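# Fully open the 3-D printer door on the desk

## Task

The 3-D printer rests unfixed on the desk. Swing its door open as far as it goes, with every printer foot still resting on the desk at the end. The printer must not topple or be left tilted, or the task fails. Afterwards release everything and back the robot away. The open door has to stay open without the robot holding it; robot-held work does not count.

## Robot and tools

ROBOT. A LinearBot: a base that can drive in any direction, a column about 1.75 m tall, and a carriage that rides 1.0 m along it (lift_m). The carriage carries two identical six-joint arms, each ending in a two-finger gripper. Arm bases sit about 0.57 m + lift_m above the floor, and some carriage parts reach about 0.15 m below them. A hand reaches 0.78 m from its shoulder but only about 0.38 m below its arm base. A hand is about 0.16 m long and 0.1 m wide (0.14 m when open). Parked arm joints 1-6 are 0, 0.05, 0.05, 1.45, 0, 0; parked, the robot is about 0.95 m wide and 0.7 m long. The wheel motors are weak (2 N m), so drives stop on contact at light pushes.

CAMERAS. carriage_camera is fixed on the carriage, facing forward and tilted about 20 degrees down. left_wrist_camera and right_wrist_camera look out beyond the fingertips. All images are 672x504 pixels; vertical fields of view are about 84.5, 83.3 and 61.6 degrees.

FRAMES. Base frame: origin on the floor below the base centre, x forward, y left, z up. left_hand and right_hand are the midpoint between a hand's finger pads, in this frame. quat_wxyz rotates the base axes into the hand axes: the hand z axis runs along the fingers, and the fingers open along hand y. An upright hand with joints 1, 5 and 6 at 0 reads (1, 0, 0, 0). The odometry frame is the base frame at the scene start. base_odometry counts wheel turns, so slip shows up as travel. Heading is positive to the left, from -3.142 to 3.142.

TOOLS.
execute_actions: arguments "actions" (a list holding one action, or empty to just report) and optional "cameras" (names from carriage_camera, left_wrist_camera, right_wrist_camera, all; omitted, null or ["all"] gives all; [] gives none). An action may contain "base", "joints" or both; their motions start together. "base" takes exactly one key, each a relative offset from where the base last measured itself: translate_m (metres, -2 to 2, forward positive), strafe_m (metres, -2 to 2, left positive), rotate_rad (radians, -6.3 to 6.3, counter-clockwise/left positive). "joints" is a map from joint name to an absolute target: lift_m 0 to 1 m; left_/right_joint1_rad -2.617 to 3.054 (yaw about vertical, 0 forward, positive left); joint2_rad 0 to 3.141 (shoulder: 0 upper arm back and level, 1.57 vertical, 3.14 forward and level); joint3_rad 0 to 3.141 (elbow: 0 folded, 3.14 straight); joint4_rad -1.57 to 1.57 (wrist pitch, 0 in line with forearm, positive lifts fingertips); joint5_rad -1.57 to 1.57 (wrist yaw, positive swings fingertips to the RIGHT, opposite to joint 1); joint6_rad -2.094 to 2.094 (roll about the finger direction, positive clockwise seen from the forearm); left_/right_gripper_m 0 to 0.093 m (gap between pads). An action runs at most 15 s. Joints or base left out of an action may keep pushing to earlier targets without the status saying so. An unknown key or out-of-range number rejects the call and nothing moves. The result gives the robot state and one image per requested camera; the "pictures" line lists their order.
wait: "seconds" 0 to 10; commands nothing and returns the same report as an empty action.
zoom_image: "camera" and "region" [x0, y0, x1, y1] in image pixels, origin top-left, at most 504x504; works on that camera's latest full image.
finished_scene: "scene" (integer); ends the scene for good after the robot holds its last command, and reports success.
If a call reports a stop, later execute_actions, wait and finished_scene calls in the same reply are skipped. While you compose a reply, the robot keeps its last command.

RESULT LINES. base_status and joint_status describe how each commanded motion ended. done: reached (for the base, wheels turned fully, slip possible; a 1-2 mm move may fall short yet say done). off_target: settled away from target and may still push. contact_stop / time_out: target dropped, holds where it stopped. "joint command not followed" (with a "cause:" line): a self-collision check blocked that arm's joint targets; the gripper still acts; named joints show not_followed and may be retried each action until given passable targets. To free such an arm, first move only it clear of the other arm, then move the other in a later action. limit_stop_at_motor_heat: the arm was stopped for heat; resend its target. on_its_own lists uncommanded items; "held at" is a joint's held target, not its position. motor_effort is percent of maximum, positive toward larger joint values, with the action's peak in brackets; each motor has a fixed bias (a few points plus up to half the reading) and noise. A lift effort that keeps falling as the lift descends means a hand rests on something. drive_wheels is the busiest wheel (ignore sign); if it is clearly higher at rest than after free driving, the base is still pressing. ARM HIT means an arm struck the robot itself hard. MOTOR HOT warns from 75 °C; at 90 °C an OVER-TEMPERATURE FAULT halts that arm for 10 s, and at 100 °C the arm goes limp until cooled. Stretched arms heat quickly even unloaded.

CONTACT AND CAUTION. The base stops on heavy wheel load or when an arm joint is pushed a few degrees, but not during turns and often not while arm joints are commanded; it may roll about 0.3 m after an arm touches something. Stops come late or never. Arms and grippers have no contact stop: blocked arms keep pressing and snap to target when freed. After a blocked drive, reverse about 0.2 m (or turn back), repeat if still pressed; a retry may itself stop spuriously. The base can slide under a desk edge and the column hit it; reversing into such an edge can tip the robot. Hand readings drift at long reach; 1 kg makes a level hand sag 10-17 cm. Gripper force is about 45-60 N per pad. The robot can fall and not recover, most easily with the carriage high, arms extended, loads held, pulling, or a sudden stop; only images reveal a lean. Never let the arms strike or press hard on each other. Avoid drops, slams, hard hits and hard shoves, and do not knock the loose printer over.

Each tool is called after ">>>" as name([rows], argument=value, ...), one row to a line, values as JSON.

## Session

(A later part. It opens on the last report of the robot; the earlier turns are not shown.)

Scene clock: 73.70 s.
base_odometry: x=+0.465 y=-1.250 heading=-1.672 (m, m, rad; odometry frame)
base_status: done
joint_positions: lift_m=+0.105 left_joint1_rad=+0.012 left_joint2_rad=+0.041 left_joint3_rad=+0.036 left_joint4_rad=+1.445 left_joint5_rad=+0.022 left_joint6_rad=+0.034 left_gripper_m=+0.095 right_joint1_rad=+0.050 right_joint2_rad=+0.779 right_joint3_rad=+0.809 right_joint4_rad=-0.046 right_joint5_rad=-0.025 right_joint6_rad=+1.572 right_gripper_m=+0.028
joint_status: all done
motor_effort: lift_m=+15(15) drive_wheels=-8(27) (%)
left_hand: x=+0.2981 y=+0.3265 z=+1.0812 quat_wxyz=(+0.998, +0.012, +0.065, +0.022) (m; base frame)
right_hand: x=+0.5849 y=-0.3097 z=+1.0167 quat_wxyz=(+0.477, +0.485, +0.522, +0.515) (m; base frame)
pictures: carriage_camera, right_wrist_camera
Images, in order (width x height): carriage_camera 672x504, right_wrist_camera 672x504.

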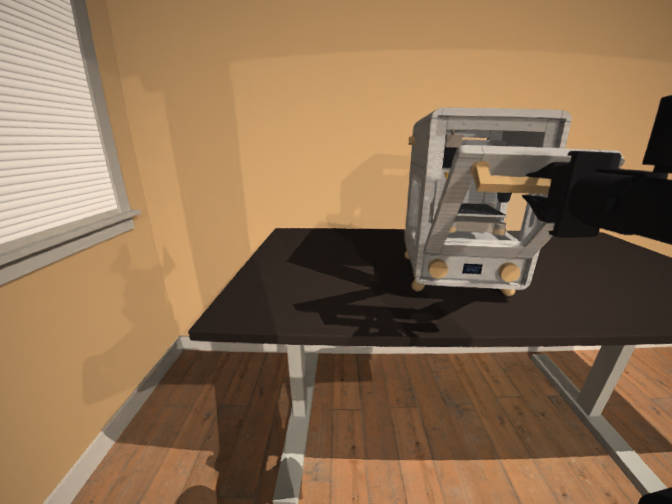

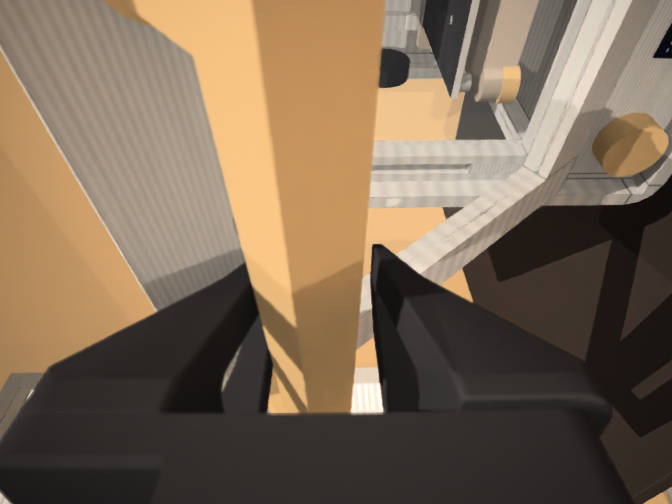

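>>> execute_actions([
  {"base":{"translate_m":-0.03},"joints":{"lift_m":0.055,"right_gripper_m":0.034}},
], cameras=["carriage_camera","right_wrist_camera"])

Scene clock: 76.63 s.
base_odometry: x=+0.468 y=-1.220 heading=-1.672 (m, m, rad; odometry frame)
base_status: done
joint_positions: lift_m=+0.055 left_joint1_rad=+0.012 left_joint2_rad=+0.041 left_joint3_rad=+0.036 left_joint4_rad=+1.445 left_joint5_rad=+0.022 left_joint6_rad=+0.034 left_gripper_m=+0.095 right_joint1_rad=+0.050 right_joint2_rad=+0.794 right_joint3_rad=+0.813 right_joint4_rad=-0.134 right_joint5_rad=+0.002 right_joint6_rad=+1.569 right_gripper_m=+0.034
joint_status: all done
motor_effort: lift_m=+16(16) drive_wheels=-7(28) (%)
left_hand: x=+0.2981 y=+0.3265 z=+1.0312 quat_wxyz=(+0.998, +0.012, +0.065, +0.022) (m; base frame)
right_hand: x=+0.5871 y=-0.3142 z=+0.9425 quat_wxyz=(+0.459, +0.515, +0.541, +0.481) (m; base frame)
pictures: carriage_camera, right_wrist_camera
Images, in order (width x height): carriage_camera 672x504, right_wrist_camera 672x504.

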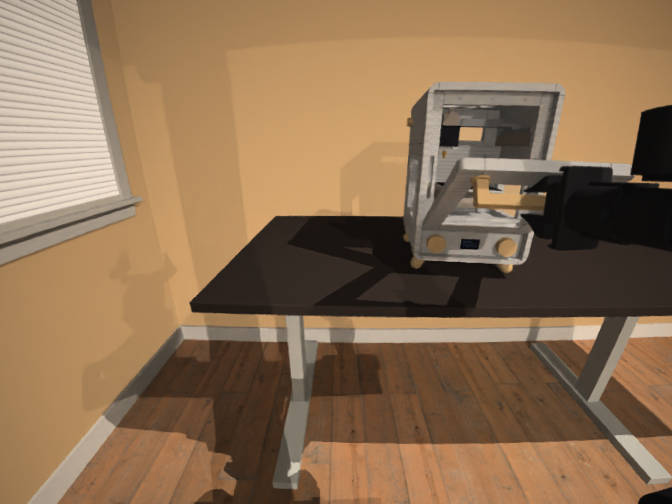

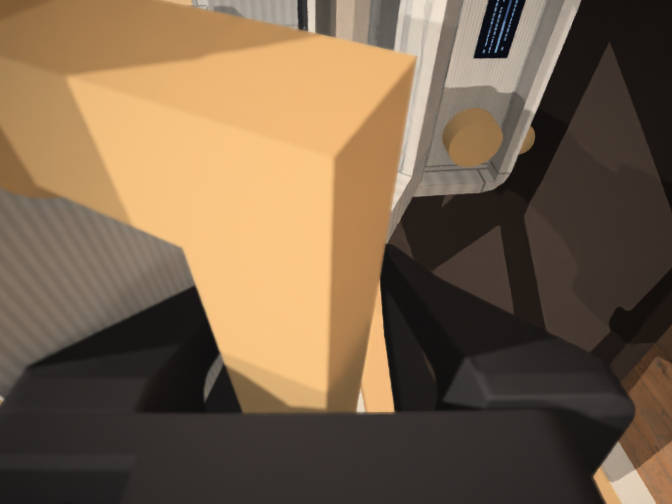

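>>> execute_actions([
  {"base":{"translate_m":-0.09},"joints":{"right_gripper_m":0.05}},
], cameras=["carriage_camera"])

>>> execute_actions([
  {"joints":{"lift_m":0.24,"right_gripper_m":0,"right_joint4_rad":-0.5,"right_joint6_rad":0}},
], cameras=[])

>>> execute_actions([
  {"base":{"translate_m":0.15}},
], cameras=["carriage_camera","right_wrist_camera"])

Scene clock: 82.27 s.
base_odometry: x=+0.478 y=-1.130 heading=-1.672 (m, m, rad; odometry frame)
base_status: done
joint_positions: lift_m=+0.055 left_joint1_rad=+0.012 left_joint2_rad=+0.041 left_joint3_rad=+0.036 left_joint4_rad=+1.446 left_joint5_rad=+0.023 left_joint6_rad=+0.034 left_gripper_m=+0.095 right_joint1_rad=+0.050 right_joint2_rad=+0.804 right_joint3_rad=+0.796 right_joint4_rad=-0.094 right_joint5_rad=+0.010 right_joint6_rad=+1.569 right_gripper_m=+0.050
joint_status: all done
motor_effort: lift_m=+16(16) drive_wheels=-5(36) (%)
left_hand: x=+0.2978 y=+0.3265 z=+1.0312 quat_wxyz=(+0.998, +0.012, +0.065, +0.022) (m; base frame)
right_hand: x=+0.5912 y=-0.3155 z=+0.9406 quat_wxyz=(+0.465, +0.514, +0.536, +0.482) (m; base frame)
pictures: carriage_camera
Images, in order (width x height): carriage_camera 672x504.

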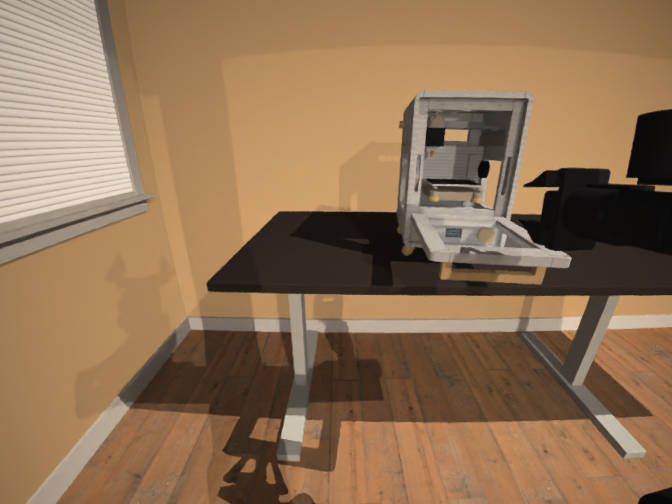

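Scene clock: 84.00 s.
base_odometry: x=+0.478 y=-1.130 heading=-1.672 (m, m, rad; odometry frame)
base_status: not commanded
joint_positions: lift_m=+0.240 left_joint1_rad=+0.012 left_joint2_rad=+0.041 left_joint3_rad=+0.036 left_joint4_rad=+1.446 left_joint5_rad=+0.022 left_joint6_rad=+0.034 left_gripper_m=+0.095 right_joint1_rad=+0.050 right_joint2_rad=+0.804 right_joint3_rad=+0.796 right_joint4_rad=-0.493 right_joint5_rad=+0.011 right_joint6_rad=+0.009 right_gripper_m=+0.000
joint_status: all done
motor_effort: lift_m=+18(22) drive_wheels=-5(7) (%)
left_hand: x=+0.2978 y=+0.3265 z=+1.2159 quat_wxyz=(+0.998, +0.012, +0.065, +0.022) (m; base frame)
right_hand: x=+0.5623 y=-0.3170 z=+1.0324 quat_wxyz=(+0.510, -0.015, +0.860, +0.010) (m; base frame)
pictures: none
No camera images: the call's "cameras" was empty. Leave "cameras" out to get every camera's image.

Scene clock: 85.93 s.
base_odometry: x=+0.463 y=-1.279 heading=-1.671 (m, m, rad; odometry frame)
base_status: done
joint_positions: lift_m=+0.240 left_joint1_rad=+0.012 left_joint2_rad=+0.041 left_joint3_rad=+0.036 left_joint4_rad=+1.445 left_joint5_rad=+0.022 left_joint6_rad=+0.034 left_gripper_m=+0.095 right_joint1_rad=+0.050 right_joint2_rad=+0.804 right_joint3_rad=+0.796 right_joint4_rad=-0.494 right_joint5_rad=+0.011 right_joint6_rad=+0.009 right_gripper_m=+0.000
joint_status: not commanded
motor_effort: lift_m=+18(18) drive_wheels=-12(38) (%)
left_hand: x=+0.2980 y=+0.3265 z=+1.2159 quat_wxyz=(+0.998, +0.012, +0.065, +0.022) (m; base frame)
right_hand: x=+0.5621 y=-0.3171 z=+1.0321 quat_wxyz=(+0.509, -0.015, +0.861, +0.010) (m; base frame)
pictures: carriage_camera, right_wrist_camera
Images, in order (width x height): carriage_camera 672x504, right_wrist_camera 672x504.

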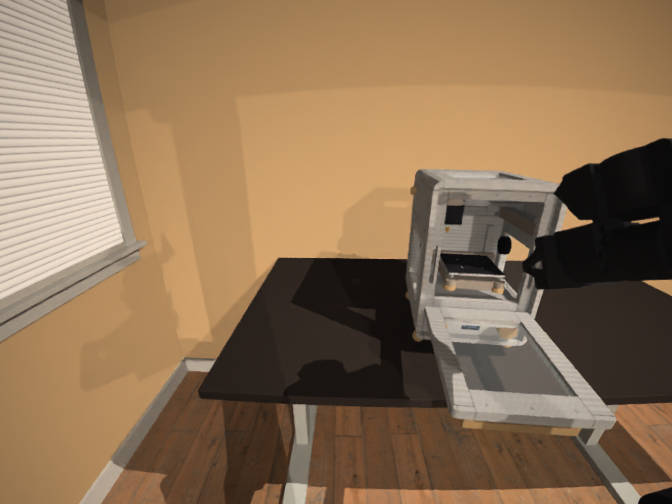

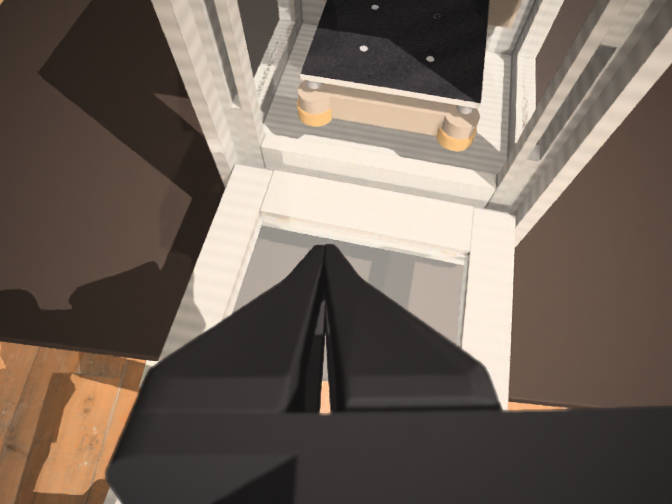

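>>> execute_actions([
  {"base":{"translate_m":-0.4},"joints":{"right_joint2_rad":0.05,"right_joint3_rad":0.05,"right_joint4_rad":1.45}},
], cameras=[])

>>> execute_actions([
  {"base":{"strafe_m":-0.7},"joints":{"lift_m":0}},
], cameras=["carriage_camera"])

>>> zoom_image(camera="carriage_camera", region=[60,60,320,300])

Scene clock: 91.17 s.
base_odometry: x=+0.503 y=-0.881 heading=-1.671 (m, m, rad; odometry frame)
base_status: done
joint_positions: lift_m=+0.240 left_joint1_rad=+0.012 left_joint2_rad=+0.041 left_joint3_rad=+0.036 left_joint4_rad=+1.446 left_joint5_rad=+0.022 left_joint6_rad=+0.034 left_gripper_m=+0.095 right_joint1_rad=+0.050 right_joint2_rad=+0.061 right_joint3_rad=+0.075 right_joint4_rad=+1.450 right_joint5_rad=+0.012 right_joint6_rad=+0.009 right_gripper_m=+0.000
joint_status: all done
motor_effort: lift_m=+18(18) drive_wheels=-5(41) (%)
left_hand: x=+0.2979 y=+0.3265 z=+1.2159 quat_wxyz=(+0.998, +0.012, +0.065, +0.022) (m; base frame)
right_hand: x=+0.2917 y=-0.3307 z=+1.2264 quat_wxyz=(+0.998, +0.005, +0.054, +0.029) (m; base frame)
pictures: none
No camera images: the call's "cameras" was empty. Leave "cameras" out to get every camera's image.

Scene clock: 94.90 s.
base_odometry: x=-0.193 y=-0.811 heading=-1.671 (m, m, rad; odometry frame)
base_status: done
joint_positions: lift_m=+0.000 left_joint1_rad=+0.012 left_joint2_rad=+0.041 left_joint3_rad=+0.036 left_joint4_rad=+1.446 left_joint5_rad=+0.022 left_joint6_rad=+0.034 left_gripper_m=+0.095 right_joint1_rad=+0.050 right_joint2_rad=+0.061 right_joint3_rad=+0.075 right_joint4_rad=+1.450 right_joint5_rad=+0.012 right_joint6_rad=+0.009 right_gripper_m=+0.000
joint_status: all done
motor_effort: lift_m=+16(17) drive_wheels=-7(31) (%)
left_hand: x=+0.2979 y=+0.3265 z=+0.9762 quat_wxyz=(+0.998, +0.012, +0.065, +0.022) (m; base frame)
right_hand: x=+0.2917 y=-0.3307 z=+0.9867 quat_wxyz=(+0.998, +0.005, +0.054, +0.029) (m; base frame)
pictures: carriage_camera
Images, in order (width x height): carriage_camera 672x504.

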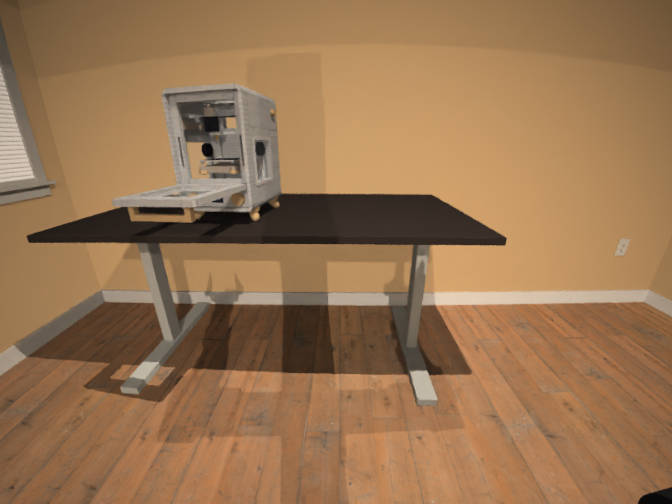

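Region (60, 60, 320, 300) of carriage_camera's 672x504 image, scaled by 1.938, with more detail than that image has; it fills the top 465 rows of this view, and the rest is white.

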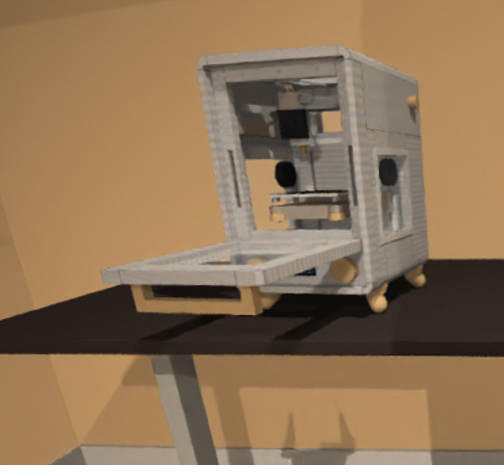

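Level and fully open.

>>> finished_scene(scene=1)

The scene is finished: the task was done.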